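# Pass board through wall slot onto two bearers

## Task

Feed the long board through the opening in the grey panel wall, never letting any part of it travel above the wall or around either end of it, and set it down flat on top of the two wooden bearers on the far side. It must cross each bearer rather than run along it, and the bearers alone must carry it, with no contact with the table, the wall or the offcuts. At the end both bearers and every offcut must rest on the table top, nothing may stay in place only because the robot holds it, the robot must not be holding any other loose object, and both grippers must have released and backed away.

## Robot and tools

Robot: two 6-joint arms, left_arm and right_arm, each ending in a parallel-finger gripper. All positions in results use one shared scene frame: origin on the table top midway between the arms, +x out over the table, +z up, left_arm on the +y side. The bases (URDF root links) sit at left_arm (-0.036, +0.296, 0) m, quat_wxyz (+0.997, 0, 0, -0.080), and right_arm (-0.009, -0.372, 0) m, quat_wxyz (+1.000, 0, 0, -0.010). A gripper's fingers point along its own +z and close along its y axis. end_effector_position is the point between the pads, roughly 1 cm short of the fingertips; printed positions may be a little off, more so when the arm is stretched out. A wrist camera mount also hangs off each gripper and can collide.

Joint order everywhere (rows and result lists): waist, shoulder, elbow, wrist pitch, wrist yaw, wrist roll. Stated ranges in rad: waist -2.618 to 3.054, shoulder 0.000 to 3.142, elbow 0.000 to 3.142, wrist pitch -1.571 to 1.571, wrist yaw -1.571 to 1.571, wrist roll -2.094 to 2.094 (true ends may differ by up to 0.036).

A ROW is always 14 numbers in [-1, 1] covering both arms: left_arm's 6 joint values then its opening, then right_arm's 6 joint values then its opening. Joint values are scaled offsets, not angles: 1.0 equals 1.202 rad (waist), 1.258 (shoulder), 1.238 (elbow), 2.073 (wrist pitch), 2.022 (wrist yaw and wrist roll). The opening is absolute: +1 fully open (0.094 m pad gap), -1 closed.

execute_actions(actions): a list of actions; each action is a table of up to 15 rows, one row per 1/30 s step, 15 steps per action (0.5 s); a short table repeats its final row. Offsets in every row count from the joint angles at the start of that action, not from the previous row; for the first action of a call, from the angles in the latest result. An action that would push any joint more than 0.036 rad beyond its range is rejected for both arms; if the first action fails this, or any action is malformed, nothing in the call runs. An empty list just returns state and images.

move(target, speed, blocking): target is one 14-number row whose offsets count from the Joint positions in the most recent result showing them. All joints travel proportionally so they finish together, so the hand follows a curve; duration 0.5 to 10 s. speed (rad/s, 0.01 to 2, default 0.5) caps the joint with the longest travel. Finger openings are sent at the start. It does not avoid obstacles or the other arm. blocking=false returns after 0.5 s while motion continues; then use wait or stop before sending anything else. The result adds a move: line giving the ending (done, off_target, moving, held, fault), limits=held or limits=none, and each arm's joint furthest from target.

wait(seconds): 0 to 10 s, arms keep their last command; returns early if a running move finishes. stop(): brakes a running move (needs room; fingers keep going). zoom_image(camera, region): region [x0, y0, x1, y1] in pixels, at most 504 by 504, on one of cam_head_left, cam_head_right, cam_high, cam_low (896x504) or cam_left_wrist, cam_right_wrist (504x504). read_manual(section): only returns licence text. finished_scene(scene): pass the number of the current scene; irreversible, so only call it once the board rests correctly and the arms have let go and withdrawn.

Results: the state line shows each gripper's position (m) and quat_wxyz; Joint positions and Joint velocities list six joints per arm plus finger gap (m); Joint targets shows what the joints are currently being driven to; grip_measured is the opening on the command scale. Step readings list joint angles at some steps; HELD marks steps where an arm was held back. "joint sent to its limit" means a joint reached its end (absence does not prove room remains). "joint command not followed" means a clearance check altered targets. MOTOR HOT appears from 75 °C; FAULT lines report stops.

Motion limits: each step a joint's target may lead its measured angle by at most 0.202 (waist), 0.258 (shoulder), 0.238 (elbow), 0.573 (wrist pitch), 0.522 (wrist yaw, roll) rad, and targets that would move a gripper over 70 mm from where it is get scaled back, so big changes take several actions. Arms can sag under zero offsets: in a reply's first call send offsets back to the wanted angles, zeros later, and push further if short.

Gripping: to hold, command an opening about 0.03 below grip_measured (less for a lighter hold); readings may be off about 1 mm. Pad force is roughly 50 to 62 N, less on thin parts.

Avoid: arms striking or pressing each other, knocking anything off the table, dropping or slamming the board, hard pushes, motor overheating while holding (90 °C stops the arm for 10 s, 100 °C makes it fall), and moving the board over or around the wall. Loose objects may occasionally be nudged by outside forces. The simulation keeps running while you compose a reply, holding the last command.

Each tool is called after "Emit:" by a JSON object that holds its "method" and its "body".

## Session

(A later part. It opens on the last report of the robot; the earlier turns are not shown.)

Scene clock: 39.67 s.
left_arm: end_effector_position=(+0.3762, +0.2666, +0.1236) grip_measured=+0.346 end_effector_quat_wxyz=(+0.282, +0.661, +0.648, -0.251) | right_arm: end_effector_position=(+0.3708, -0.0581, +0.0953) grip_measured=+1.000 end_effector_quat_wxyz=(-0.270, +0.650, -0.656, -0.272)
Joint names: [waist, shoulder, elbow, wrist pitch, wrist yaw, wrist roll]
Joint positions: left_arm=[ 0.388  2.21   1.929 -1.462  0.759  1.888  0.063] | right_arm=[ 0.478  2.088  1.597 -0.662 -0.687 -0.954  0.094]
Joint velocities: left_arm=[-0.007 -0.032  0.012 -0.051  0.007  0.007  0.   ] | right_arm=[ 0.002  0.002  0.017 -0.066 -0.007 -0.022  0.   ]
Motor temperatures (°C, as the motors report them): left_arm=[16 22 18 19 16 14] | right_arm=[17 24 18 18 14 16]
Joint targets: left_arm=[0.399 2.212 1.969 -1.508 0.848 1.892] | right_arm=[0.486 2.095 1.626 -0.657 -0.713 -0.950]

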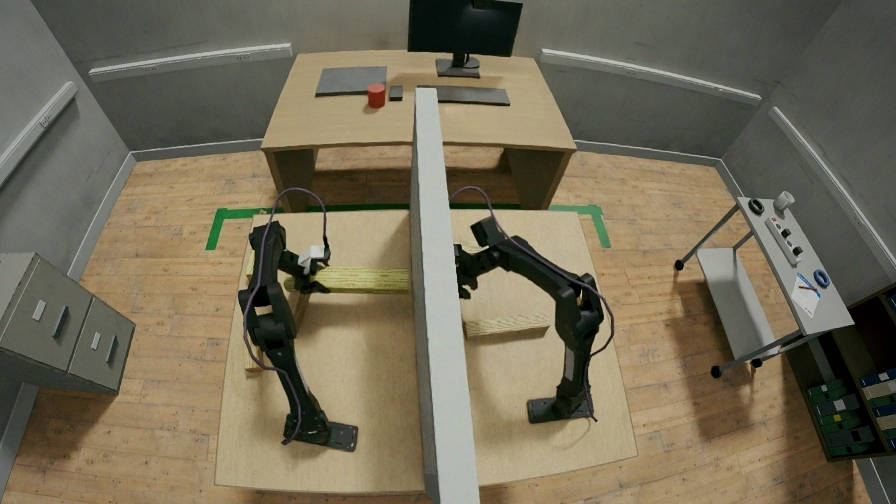

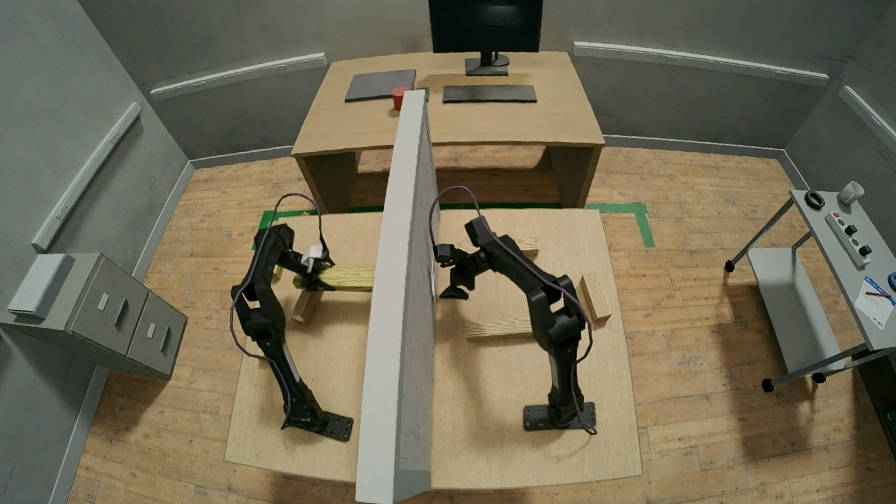

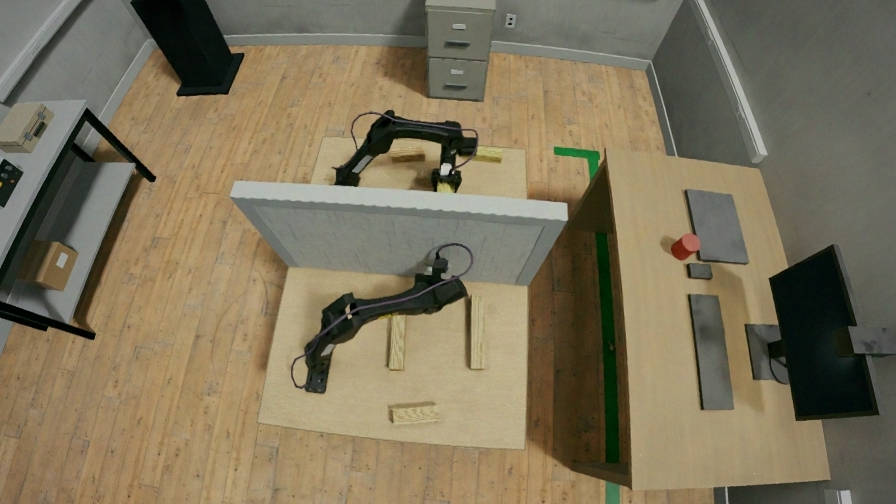

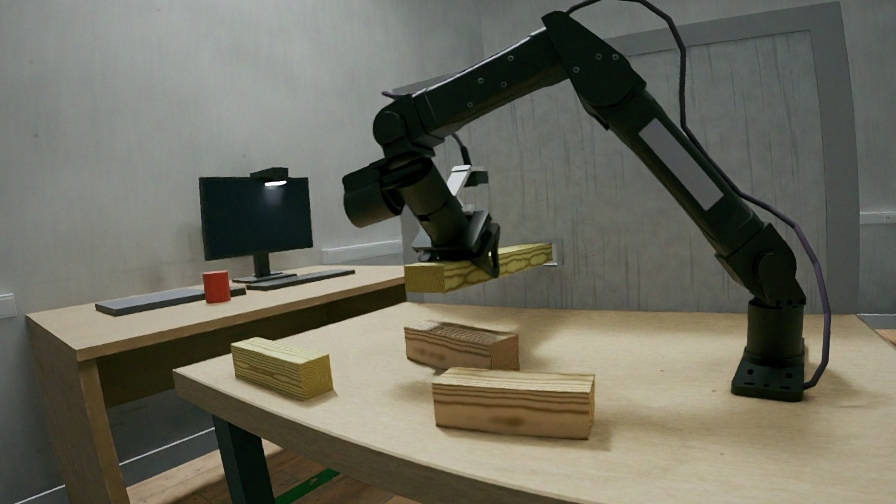

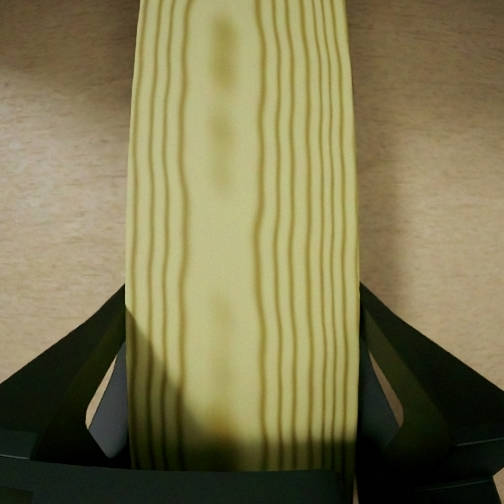

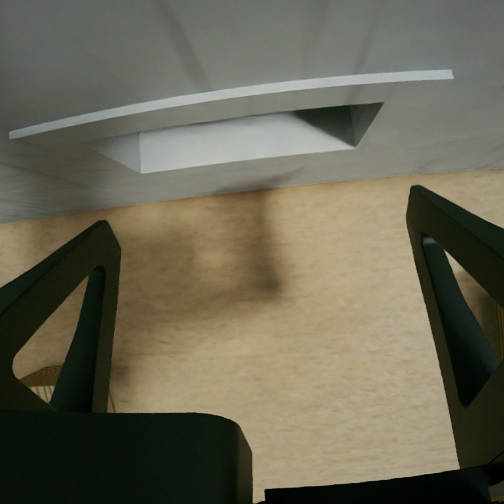

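Emit:
{"method": "execute_actions", "body": {"actions": [[[0.0047,-0.0090,0.0250,-0.0100,0.043,-0.0010,0.1,0.0067,0.0056,0.0234,0.0024,-0.0124,0.002,1],[0.0003,-0.0196,0.0178,-0.0041,0.043,-0.0032,0.1,0.0067,0.0056,0.0234,0.0024,-0.0124,0.002,1],[-0.0042,-0.0302,0.0105,-0.0023,0.043,-0.0049,0.1,0.0067,0.0056,0.0234,0.0024,-0.0124,0.002,1],[-0.0048,-0.0304,0.0096,0.0003,0.043,-0.0075,0.1,0.0067,0.0056,0.0234,0.0024,-0.0124,0.002,1],[-0.0065,-0.0310,0.0072,0.0034,0.043,-0.0105,0.1,0.0067,0.0056,0.0234,0.0024,-0.0124,0.002,1],[-0.0090,-0.0318,0.0038,0.0066,0.043,-0.0137,0.1,0.0067,0.0056,0.0234,0.0024,-0.0124,0.002,1],[-0.0119,-0.0327,-0.0003,0.0097,0.043,-0.0167,0.1,0.0067,0.0056,0.0234,0.0024,-0.0124,0.002,1],[-0.0149,-0.0337,-0.0046,0.0123,0.043,-0.0193,0.1,0.0067,0.0056,0.0234,0.0024,-0.0124,0.002,1],[-0.0178,-0.0346,-0.0087,0.0141,0.043,-0.0210,0.1,0.0067,0.0056,0.0234,0.0024,-0.0124,0.002,1],[-0.0203,-0.0354,-0.0121,0.0148,0.043,-0.0217,0.1,0.0067,0.0056,0.0234,0.0024,-0.0124,0.002,1],[-0.0220,-0.0360,-0.0145,0.0148,0.043,-0.0217,0.1,0.0067,0.0056,0.0234,0.0024,-0.0124,0.002,1],[-0.0226,-0.0362,-0.0154,0.0148,0.043,-0.0217,0.1,0.0067,0.0056,0.0234,0.0024,-0.0124,0.002,1]]]}}

Scene clock: 42.77 s.
left_arm: end_effector_position=(+0.3838, +0.2600, +0.1223) grip_measured=+0.346 end_effector_quat_wxyz=(+0.286, +0.664, +0.648, -0.242) | right_arm: end_effector_position=(+0.3708, -0.0581, +0.0953) grip_measured=+1.000 end_effector_quat_wxyz=(-0.270, +0.650, -0.656, -0.272)
Joint names: [waist, shoulder, elbow, wrist pitch, wrist yaw, wrist roll]
Joint positions: left_arm=[ 0.368  2.21   1.929 -1.42   0.759  1.854  0.063] | right_arm=[ 0.478  2.088  1.597 -0.662 -0.687 -0.954  0.094]
Joint velocities: left_arm=[-0.051 -0.007  0.002  0.051  0.007 -0.081  0.   ] | right_arm=[ 0.002  0.007  0.002 -0.037  0.007 -0.007  0.   ]
Motor temperatures (°C, as the motors report them): left_arm=[16 22 18 18 16 14] | right_arm=[17 24 18 18 14 16]
Joint targets: left_arm=[0.361 2.165 1.910 -1.432 0.846 1.844] | right_arm=[0.486 2.095 1.626 -0.657 -0.713 -0.950]
Step readings (joint positions):
0: left_arm=[0.388 2.210 1.929 -1.467 0.759 1.888] | right_arm=[0.478 2.088 1.597 -0.662 -0.687 -0.954]
1: left_arm=[0.388 2.210 1.929 -1.467 0.759 1.888] | right_arm=[0.478 2.088 1.597 -0.662 -0.687 -0.954]
2: left_arm=[0.388 2.210 1.929 -1.466 0.759 1.888] | right_arm=[0.478 2.088 1.597 -0.662 -0.687 -0.954]
4: left_arm=[0.388 2.210 1.929 -1.460 0.759 1.886] | right_arm=[0.478 2.088 1.597 -0.662 -0.687 -0.954]
8: left_arm=[0.387 2.210 1.929 -1.441 0.759 1.872] | right_arm=[0.478 2.088 1.597 -0.662 -0.687 -0.954]
15: Joint positions above

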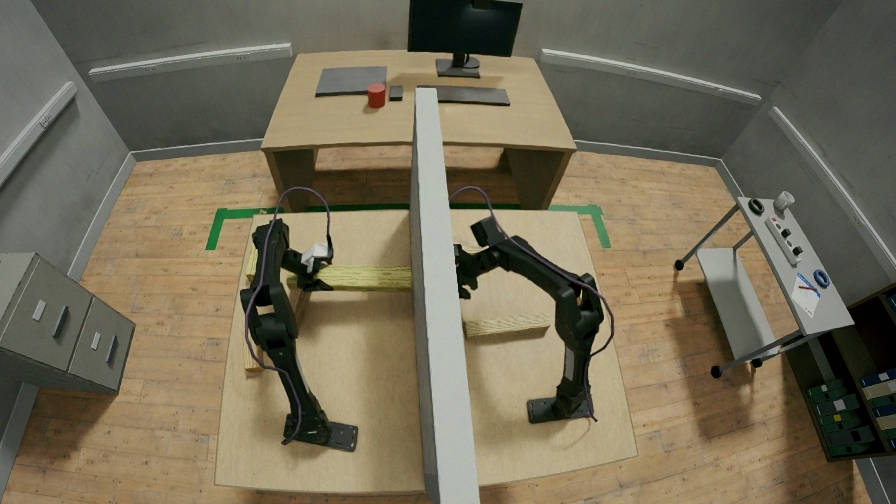

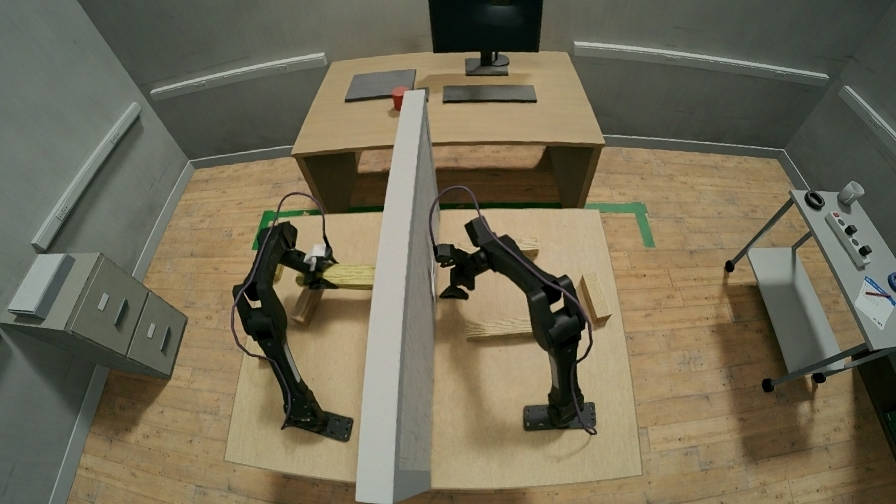

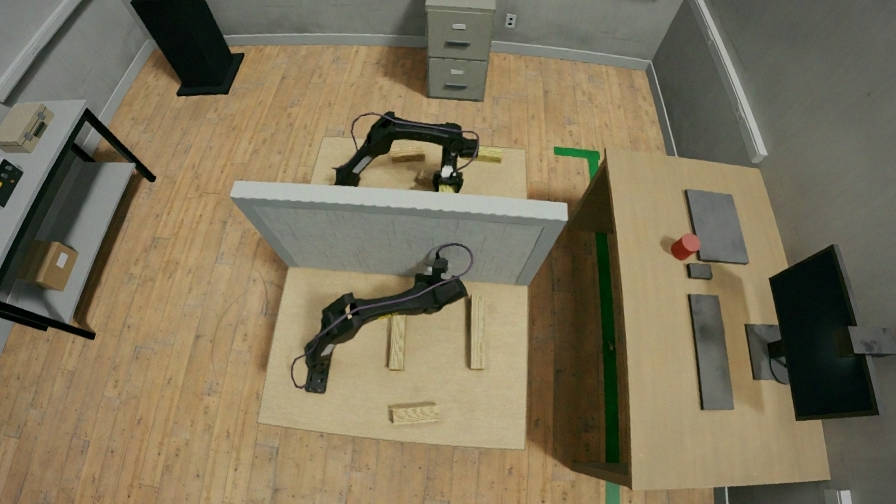

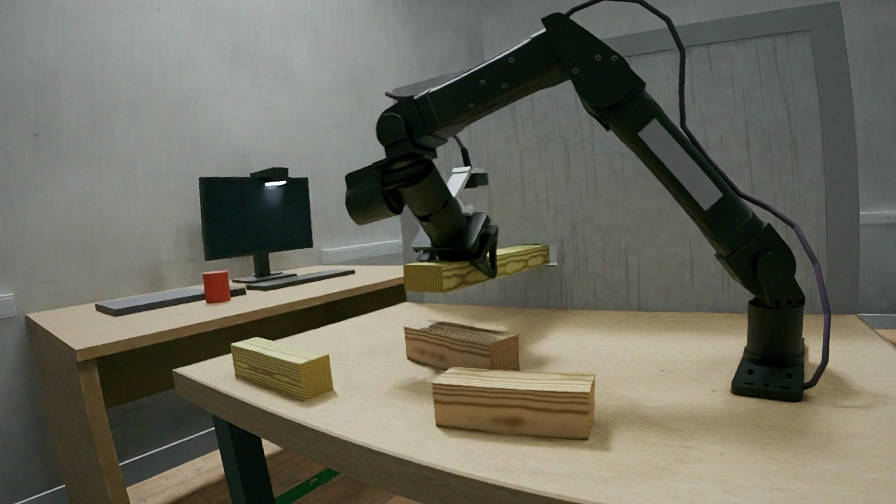

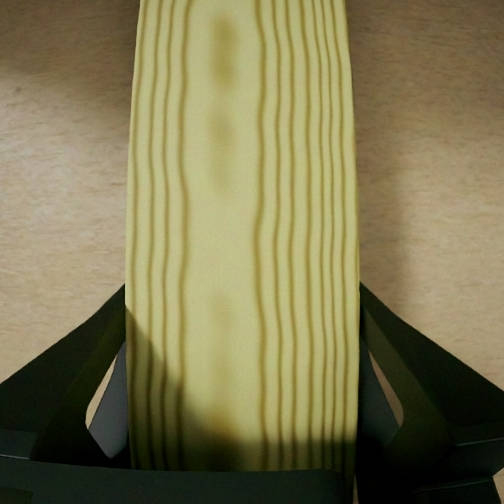

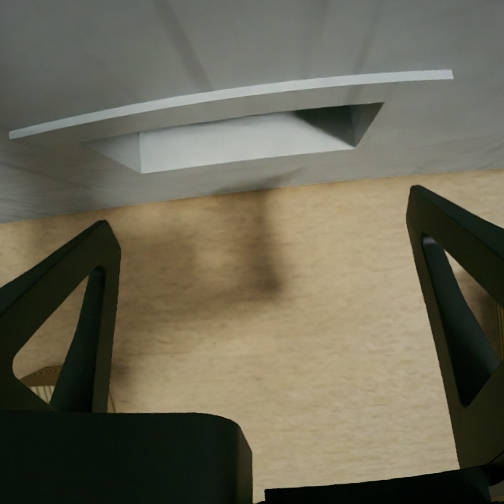

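Emit:
{"method": "execute_actions", "body": {"actions": [[[-0.0058,-0.0362,-0.018,-0.0058,0.043,-0.0049,0.1,0.0067,0.0056,0.0234,0.0024,-0.0124,0.002,1],[-0.0058,-0.0367,-0.0206,-0.0058,0.043,-0.0049,0.1,0.0067,0.0056,0.0234,0.0024,-0.0124,0.002,1],[-0.0058,-0.0371,-0.0233,-0.0058,0.043,-0.0049,0.1,0.0067,0.0056,0.0234,0.0024,-0.0124,0.002,1],[-0.0058,-0.0375,-0.0259,-0.0058,0.043,-0.0049,0.1,0.0067,0.0056,0.0234,0.0024,-0.0124,0.002,1],[-0.0058,-0.038,-0.0286,-0.0058,0.043,-0.0049,0.1,0.0067,0.0056,0.0234,0.0024,-0.0124,0.002,1],[-0.0058,-0.0384,-0.0312,-0.0058,0.043,-0.0049,0.1,0.0067,0.0056,0.0234,0.0024,-0.0124,0.002,1],[-0.0058,-0.0388,-0.0339,-0.0058,0.043,-0.0049,0.1,0.0067,0.0056,0.0234,0.0024,-0.0124,0.002,1],[-0.0058,-0.0392,-0.0365,-0.0058,0.043,-0.0049,0.1,0.0067,0.0056,0.0234,0.0024,-0.0124,0.002,1],[-0.0058,-0.0397,-0.0392,-0.0058,0.043,-0.0049,0.1,0.0067,0.0056,0.0234,0.0024,-0.0124,0.002,1],[-0.0058,-0.0401,-0.0418,-0.0058,0.043,-0.0049,0.1,0.0067,0.0056,0.0234,0.0024,-0.0124,0.002,1]]]}}

Emit:
{"method": "zoom_image", "body": {"camera": "cam_low", "region": [495, 230, 575, 280]}}

Emit:
{"method": "zoom_image", "body": {"camera": "cam_head_left", "region": [370, 250, 450, 310]}}

Scene clock: 44.13 s.
left_arm: end_effector_position=(+0.3762, +0.2572, +0.1142) grip_measured=+0.346 end_effector_quat_wxyz=(+0.277, +0.658, +0.652, -0.255) | right_arm: end_effector_position=(+0.3708, -0.0581, +0.0953) grip_measured=+1.000 end_effector_quat_wxyz=(-0.270, +0.650, -0.656, -0.272)
Joint names: [waist, shoulder, elbow, wrist pitch, wrist yaw, wrist roll]
Joint positions: left_arm=[ 0.365  2.207  1.887 -1.414  0.759  1.85   0.063] | right_arm=[ 0.478  2.088  1.597 -0.662 -0.687 -0.954  0.094]
Joint velocities: left_arm=[-0.002  0.002  0.002  0.007  0.007  0.007 -0.   ] | right_arm=[-0.027  0.002 -0.022 -0.022  0.037  0.066  0.   ]
Motor temperatures (°C, as the motors report them): left_arm=[16 23 18 18 16 14] | right_arm=[17 25 18 18 14 16]
Joint targets: left_arm=[0.361 2.160 1.877 -1.432 0.846 1.844] | right_arm=[0.486 2.095 1.626 -0.657 -0.713 -0.950]
Step readings (joint positions):
0: left_arm=[0.365 2.210 1.929 -1.417 0.759 1.850] | right_arm=[0.478 2.088 1.597 -0.662 -0.687 -0.954]
1: left_arm=[0.365 2.210 1.929 -1.417 0.759 1.850] | right_arm=[0.478 2.088 1.597 -0.662 -0.687 -0.954]
2: left_arm=[0.365 2.210 1.927 -1.415 0.759 1.850] | right_arm=[0.478 2.088 1.597 -0.662 -0.687 -0.954]
4: left_arm=[0.365 2.207 1.917 -1.414 0.759 1.850] | right_arm=[0.478 2.088 1.597 -0.662 -0.687 -0.954]
8: left_arm=[0.365 2.207 1.900 -1.414 0.759 1.850] | right_arm=[0.478 2.088 1.597 -0.662 -0.687 -0.954]
15: Joint positions above

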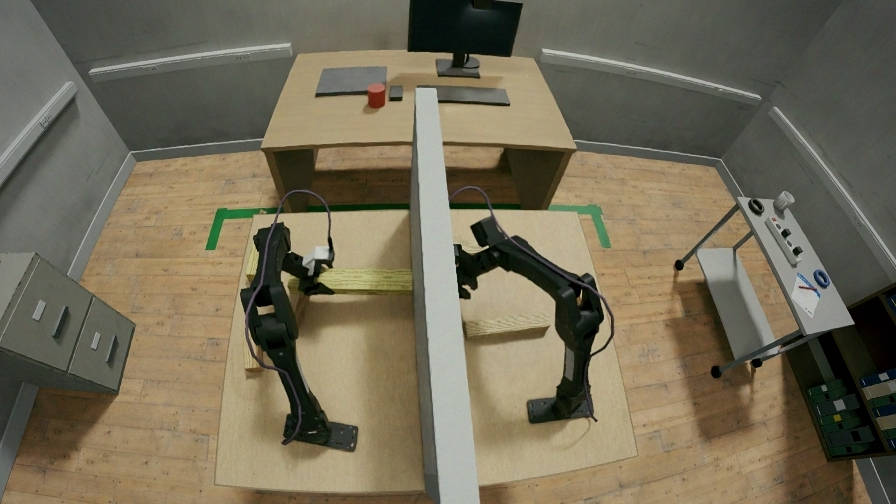

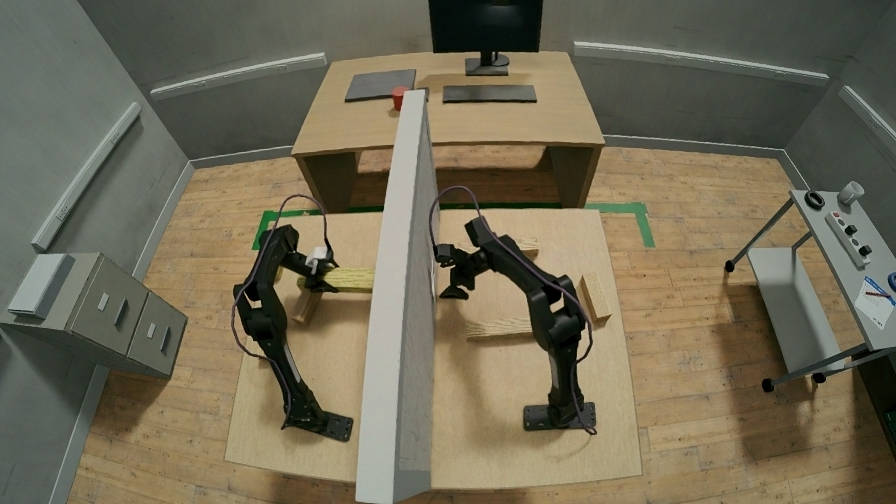

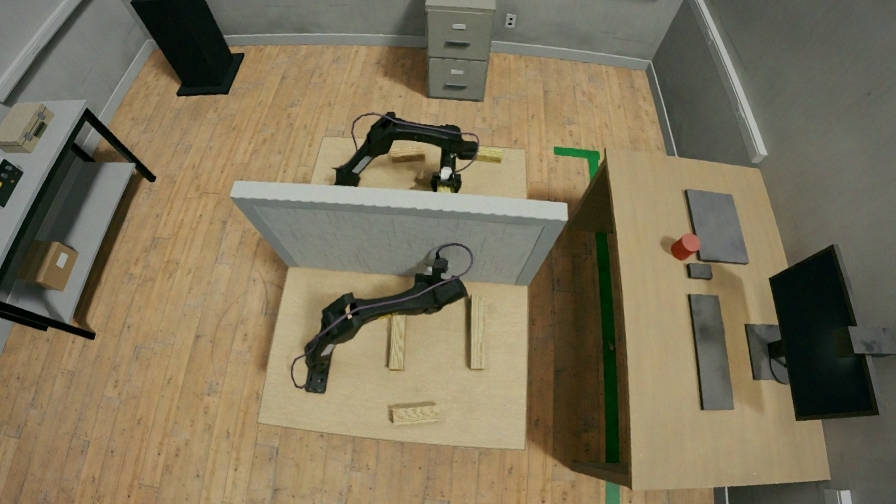

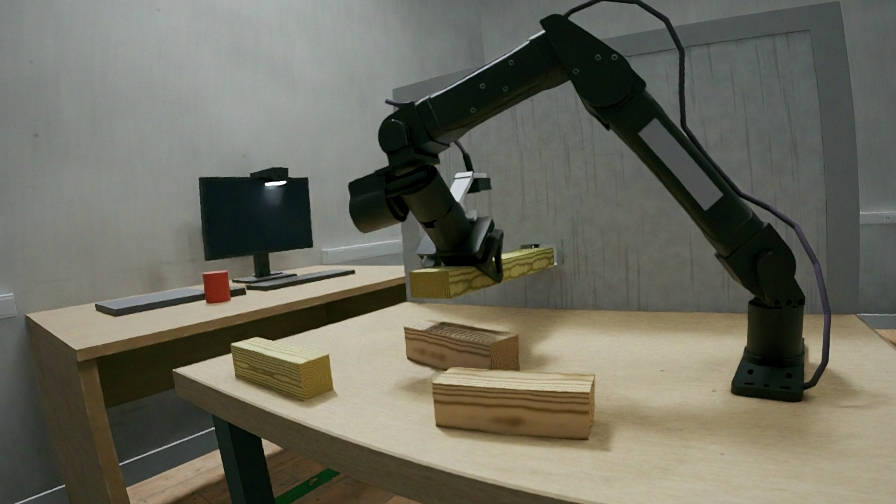

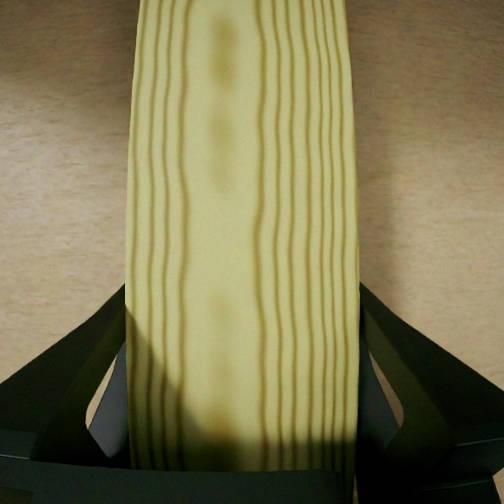

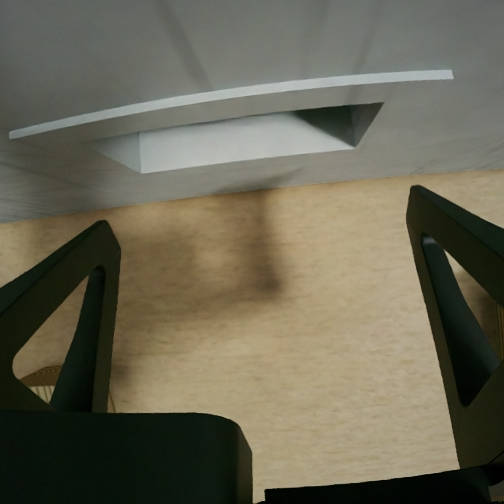

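Region (495, 230, 575, 280) of cam_low's 896x504 image, scaled by 6.300, with more detail than that image has; it fills the top 315 rows of this view, and the rest is white.

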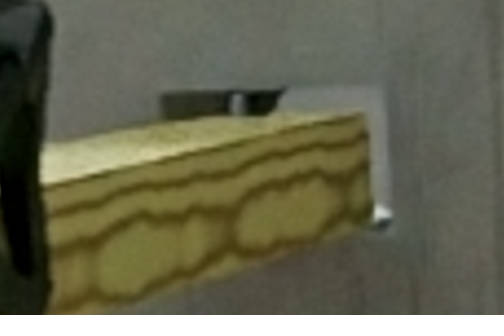

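Region (370, 250, 450, 310) of cam_head_left's 896x504 image, scaled by 6.300, with more detail than that image has; it fills the top 378 rows of this view, and the rest is white.

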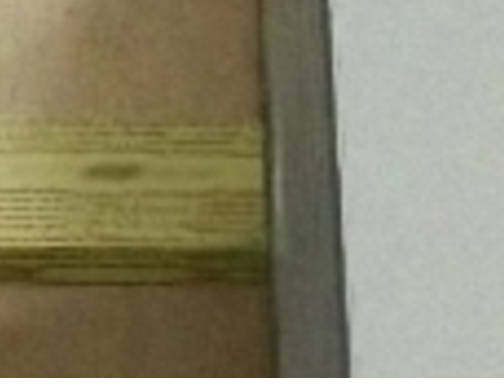

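Emit:
{"method": "execute_actions", "body": {"actions": [[[-0.0042,-0.0413,-0.0081,-0.0075,0.0442,-0.0079,0.1,0.0067,0.0056,0.0234,0.0024,-0.0124,0.002,1],[-0.0067,-0.0445,-0.0081,-0.0023,0.0449,-0.0130,0.1,0.0067,0.0056,0.0234,0.0024,-0.0124,0.002,1],[-0.0109,-0.0453,-0.0097,0.0047,0.0459,-0.0200,0.1,0.0067,0.0056,0.0234,0.0024,-0.0124,0.002,1],[-0.0159,-0.0461,-0.0136,0.0130,0.0471,-0.0282,0.1,0.0067,0.0056,0.0234,0.0024,-0.0124,0.002,1],[-0.0227,-0.0481,-0.0210,0.0221,0.0482,-0.0375,0.1,0.0067,0.0056,0.0234,0.0024,-0.0124,0.002,1],[-0.0298,-0.0537,-0.0288,0.0315,0.0494,-0.0471,0.1,0.0067,0.0056,0.0234,0.0024,-0.0124,0.002,1],[-0.0399,-0.0600,-0.0355,0.0405,0.0503,-0.0565,0.1,0.0067,0.0056,0.0234,0.0024,-0.0124,0.002,1],[-0.0517,-0.0665,-0.0456,0.0486,0.0510,-0.0651,0.1,0.0067,0.0056,0.0234,0.0024,-0.0124,0.002,1],[-0.0633,-0.0727,-0.0555,0.0555,0.0517,-0.0723,0.1,0.0067,0.0056,0.0234,0.0024,-0.0124,0.002,1],[-0.0744,-0.0781,-0.0641,0.0605,0.0520,-0.0777,0.1,0.0067,0.0056,0.0234,0.0024,-0.0124,0.002,1],[-0.0842,-0.0828,-0.0715,0.0633,0.0522,-0.0806,0.1,0.0067,0.0056,0.0234,0.0024,-0.0124,0.002,1],[-0.0920,-0.0865,-0.0772,0.0640,0.0522,-0.0814,0.1,0.0067,0.0056,0.0234,0.0024,-0.0124,0.002,1],[-0.0972,-0.0888,-0.0809,0.0640,0.0522,-0.0814,0.1,0.0067,0.0056,0.0234,0.0024,-0.0124,0.002,1],[-0.0991,-0.0897,-0.0821,0.0640,0.0522,-0.0814,0.1,0.0067,0.0056,0.0234,0.0024,-0.0124,0.002,1]]]}}

Scene clock: 47.37 s.
left_arm: end_effector_position=(+0.3773, +0.2500, +0.1159) grip_measured=+0.344 end_effector_quat_wxyz=(+0.266, +0.650, +0.675, -0.224) | right_arm: end_effector_position=(+0.3708, -0.0581, +0.0953) grip_measured=+1.000 end_effector_quat_wxyz=(-0.270, +0.650, -0.656, -0.272)
Joint names: [waist, shoulder, elbow, wrist pitch, wrist yaw, wrist roll]
Joint positions: left_arm=[ 0.33   2.13   1.805 -1.301  0.708  1.723  0.063] | right_arm=[ 0.478  2.088  1.597 -0.662 -0.687 -0.954  0.094]
Joint velocities: left_arm=[-0.066 -0.085 -0.042  0.066 -0.168 -0.139  0.001] | right_arm=[-0.012  0.007 -0.022 -0.066 -0.022 -0.022  0.   ]
Motor temperatures (°C, as the motors report them): left_arm=[16 24 18 18 16 14] | right_arm=[17 25 18 18 14 16]
Joint targets: left_arm=[0.246 2.094 1.786 -1.281 0.865 1.685] | right_arm=[0.486 2.095 1.626 -0.657 -0.713 -0.950]
Step readings (joint positions):
0: left_arm=[0.365 2.207 1.887 -1.414 0.759 1.850] | right_arm=[0.478 2.088 1.597 -0.662 -0.687 -0.954]
1: left_arm=[0.365 2.207 1.887 -1.414 0.759 1.848] | right_arm=[0.478 2.088 1.597 -0.662 -0.687 -0.954]
2: left_arm=[0.365 2.206 1.887 -1.412 0.760 1.845] | right_arm=[0.478 2.088 1.597 -0.662 -0.687 -0.954]
4: left_arm=[0.364 2.202 1.887 -1.404 0.760 1.832] | right_arm=[0.478 2.088 1.597 -0.662 -0.687 -0.954]
8: left_arm=[0.347 2.179 1.861 -1.352 0.752 1.783] | right_arm=[0.478 2.088 1.597 -0.662 -0.687 -0.954]
15: Joint positions above

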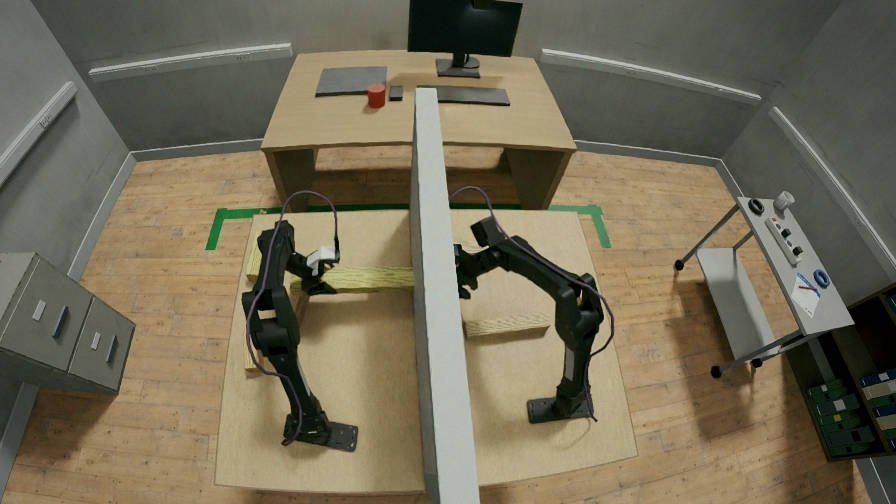

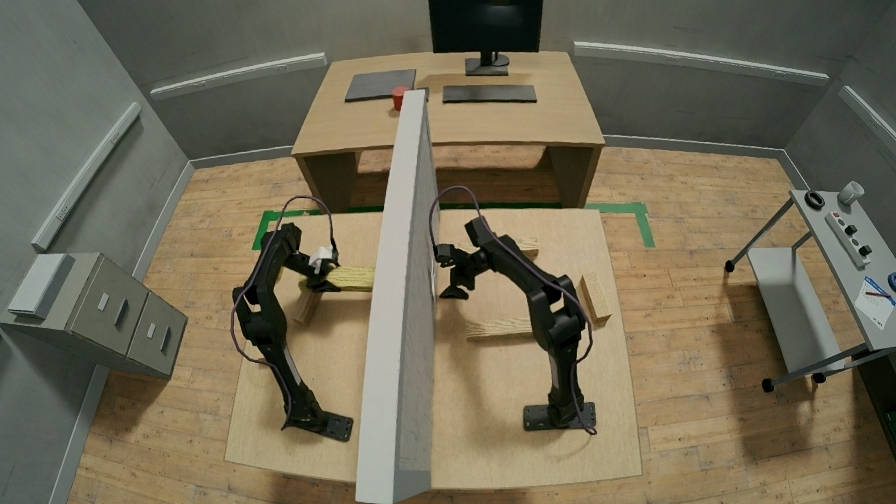

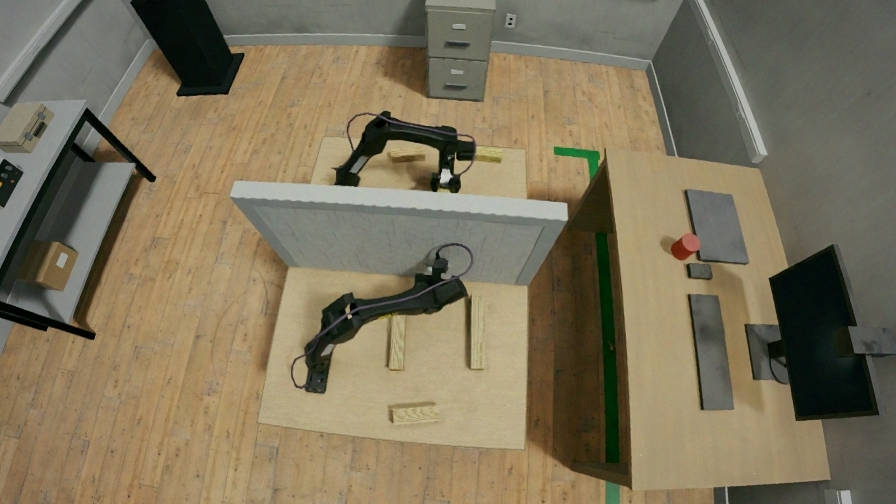

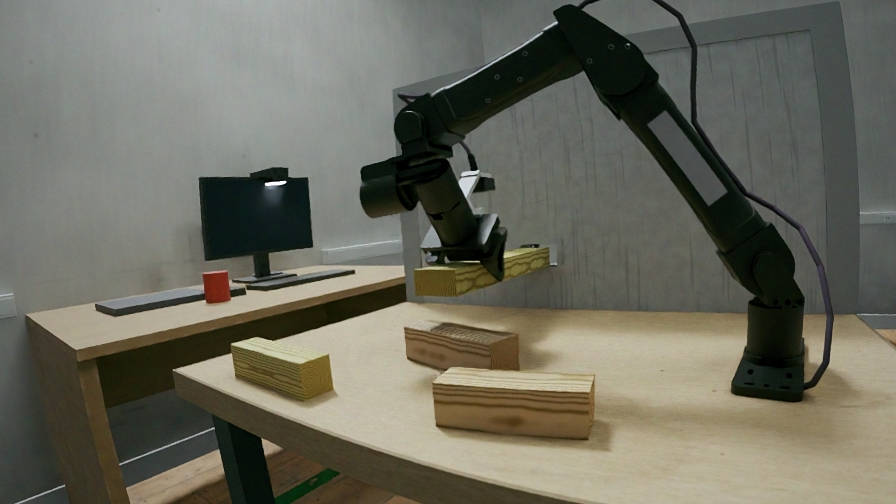

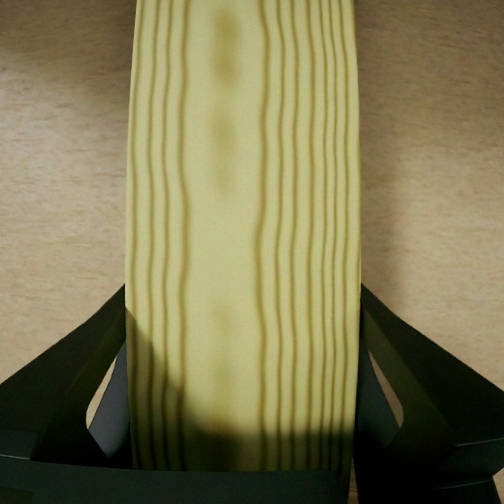

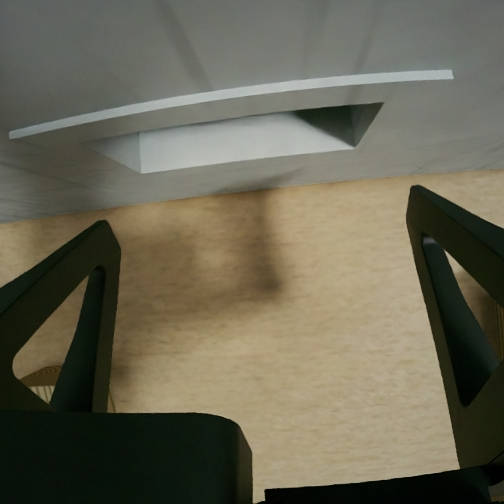

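Emit:
{"method": "execute_actions", "body": {"actions": [[[-0.03,-0.02,0.0,0.0,0.068,-0.01,0.1,0.0067,0.0056,0.0234,0.0024,-0.0124,0.002,1],[0.0,-0.01,0.015,-0.01,0.068,0.0,0.1,0.0067,0.0056,0.0234,0.0024,-0.0124,0.002,1],[0.015,0.0,0.03,-0.02,0.068,0.01,0.1,0.0067,0.0056,0.0234,0.0024,-0.0124,0.002,1],[0.025,0.008,0.042,-0.03,0.068,0.02,0.1,0.0067,0.0056,0.0234,0.0024,-0.0124,0.002,1],[0.032,0.016,0.054,-0.04,0.068,0.03,0.1,0.0067,0.0056,0.0234,0.0024,-0.0124,0.002,1],[0.037,0.024,0.066,-0.05,0.068,0.04,0.1,0.0067,0.0056,0.0234,0.0024,-0.0124,0.002,1],[0.04,0.032,0.078,-0.06,0.068,0.05,0.1,0.0067,0.0056,0.0234,0.0024,-0.0124,0.002,1],[0.0424,0.04,0.09,-0.07,0.068,0.06,0.1,0.0067,0.0056,0.0234,0.0024,-0.0124,0.002,1],[0.0424,0.048,0.1,-0.078,0.068,0.066,0.1,0.0067,0.0056,0.0234,0.0024,-0.0124,0.002,1],[0.0424,0.054,0.108,-0.0844,0.068,0.0707,0.1,0.0067,0.0056,0.0234,0.0024,-0.0124,0.002,1],[0.0424,0.0588,0.1147,-0.0844,0.068,0.0707,0.1,0.0067,0.0056,0.0234,0.0024,-0.0124,0.002,1]]]}}

Scene clock: 48.20 s.
left_arm: end_effector_position=(+0.3792, +0.2653, +0.1158) grip_measured=+0.344 end_effector_quat_wxyz=(+0.277, +0.654, +0.659, -0.248) | right_arm: end_effector_position=(+0.3708, -0.0581, +0.0953) grip_measured=+1.000 end_effector_quat_wxyz=(-0.270, +0.650, -0.656, -0.272)
Joint names: [waist, shoulder, elbow, wrist pitch, wrist yaw, wrist roll]
Joint positions: left_arm=[ 0.381  2.209  1.903 -1.415  0.75   1.842  0.063] | right_arm=[ 0.478  2.088  1.597 -0.662 -0.687 -0.954  0.094]
Joint velocities: left_arm=[-0.007  0.002 -0.012 -0.095 -0.007  0.168 -0.   ] | right_arm=[-0.007 -0.012 -0.002 -0.007 -0.037  0.007  0.   ]
Motor temperatures (°C, as the motors report them): left_arm=[16 24 18 18 17 14] | right_arm=[17 25 18 18 14 16]
Joint targets: left_arm=[0.381 2.204 1.947 -1.476 0.845 1.866] | right_arm=[0.486 2.095 1.626 -0.657 -0.713 -0.950]
Step readings (joint positions):
0: left_arm=[0.323 2.127 1.799 -1.293 0.691 1.708] | right_arm=[0.478 2.088 1.597 -0.662 -0.687 -0.954]
1: left_arm=[0.325 2.127 1.799 -1.293 0.691 1.709] | right_arm=[0.478 2.088 1.597 -0.662 -0.687 -0.954]
2: left_arm=[0.329 2.127 1.799 -1.295 0.696 1.713] | right_arm=[0.478 2.088 1.597 -0.662 -0.687 -0.954]
4: left_arm=[0.337 2.130 1.802 -1.305 0.713 1.725] | right_arm=[0.478 2.088 1.597 -0.662 -0.687 -0.954]
8: left_arm=[0.361 2.164 1.851 -1.358 0.741 1.776] | right_arm=[0.478 2.088 1.597 -0.662 -0.687 -0.954]
15: Joint positions above

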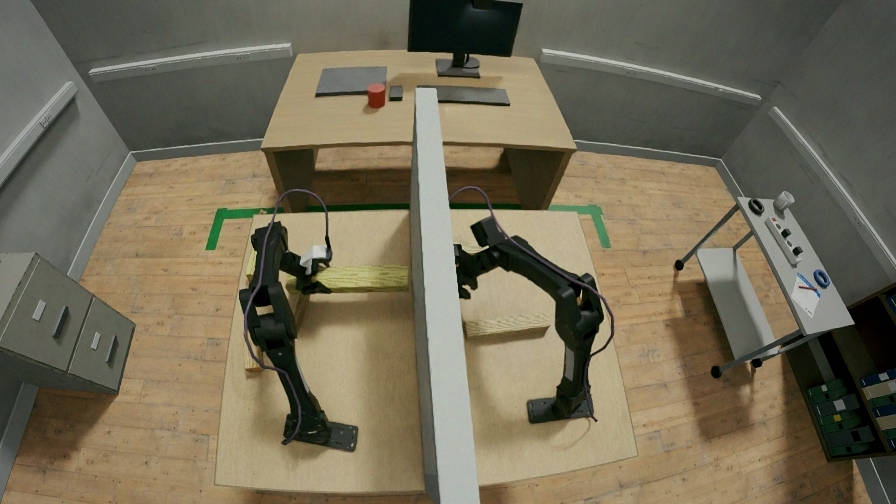

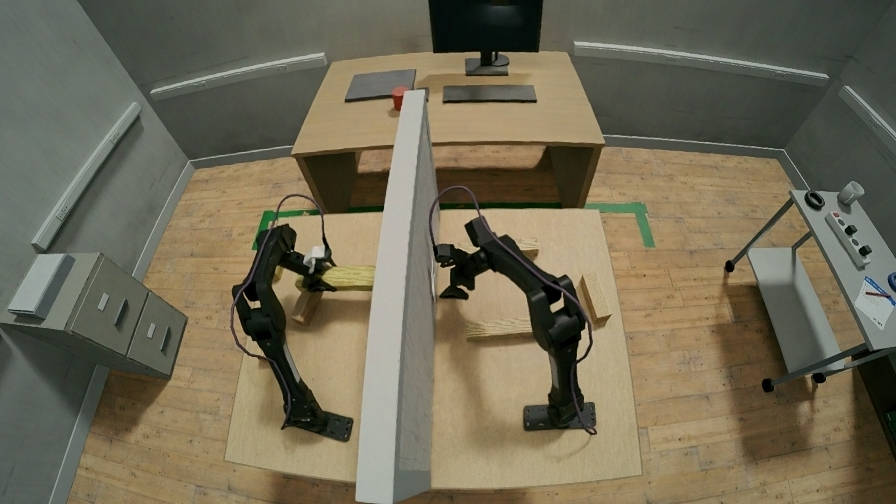

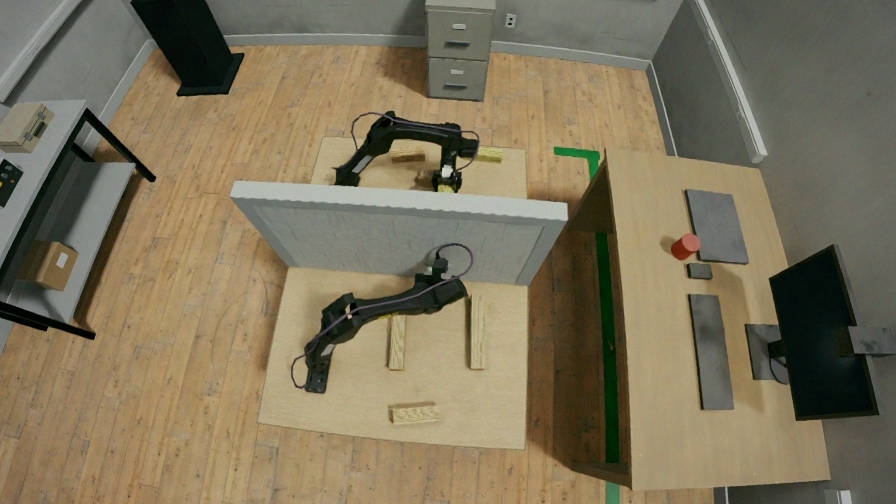

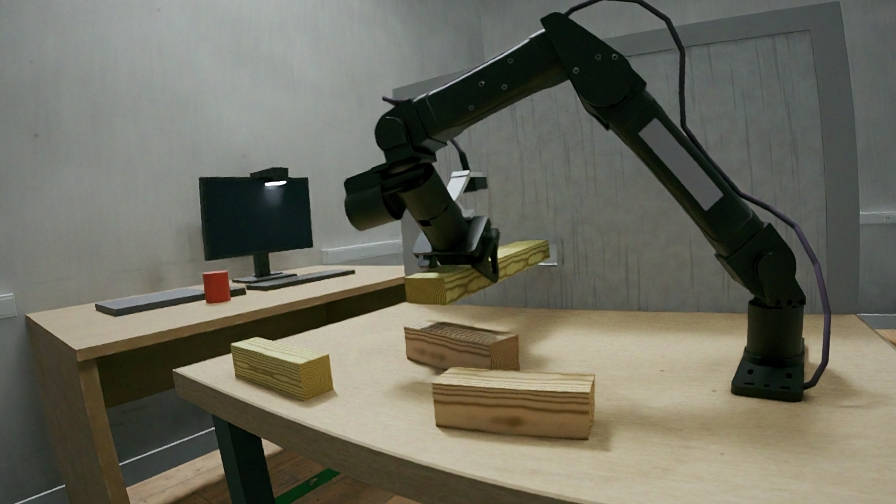

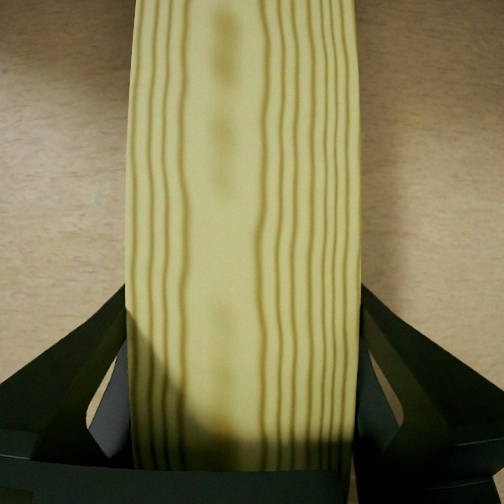

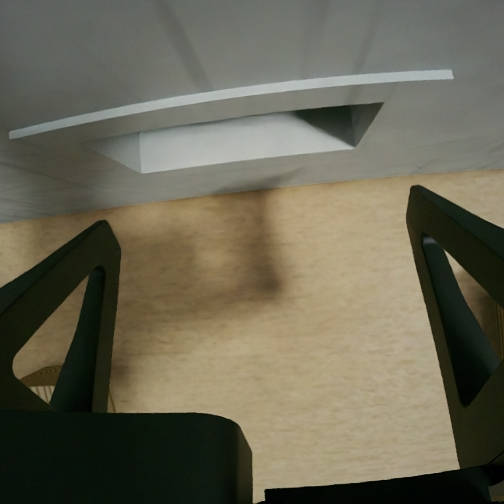

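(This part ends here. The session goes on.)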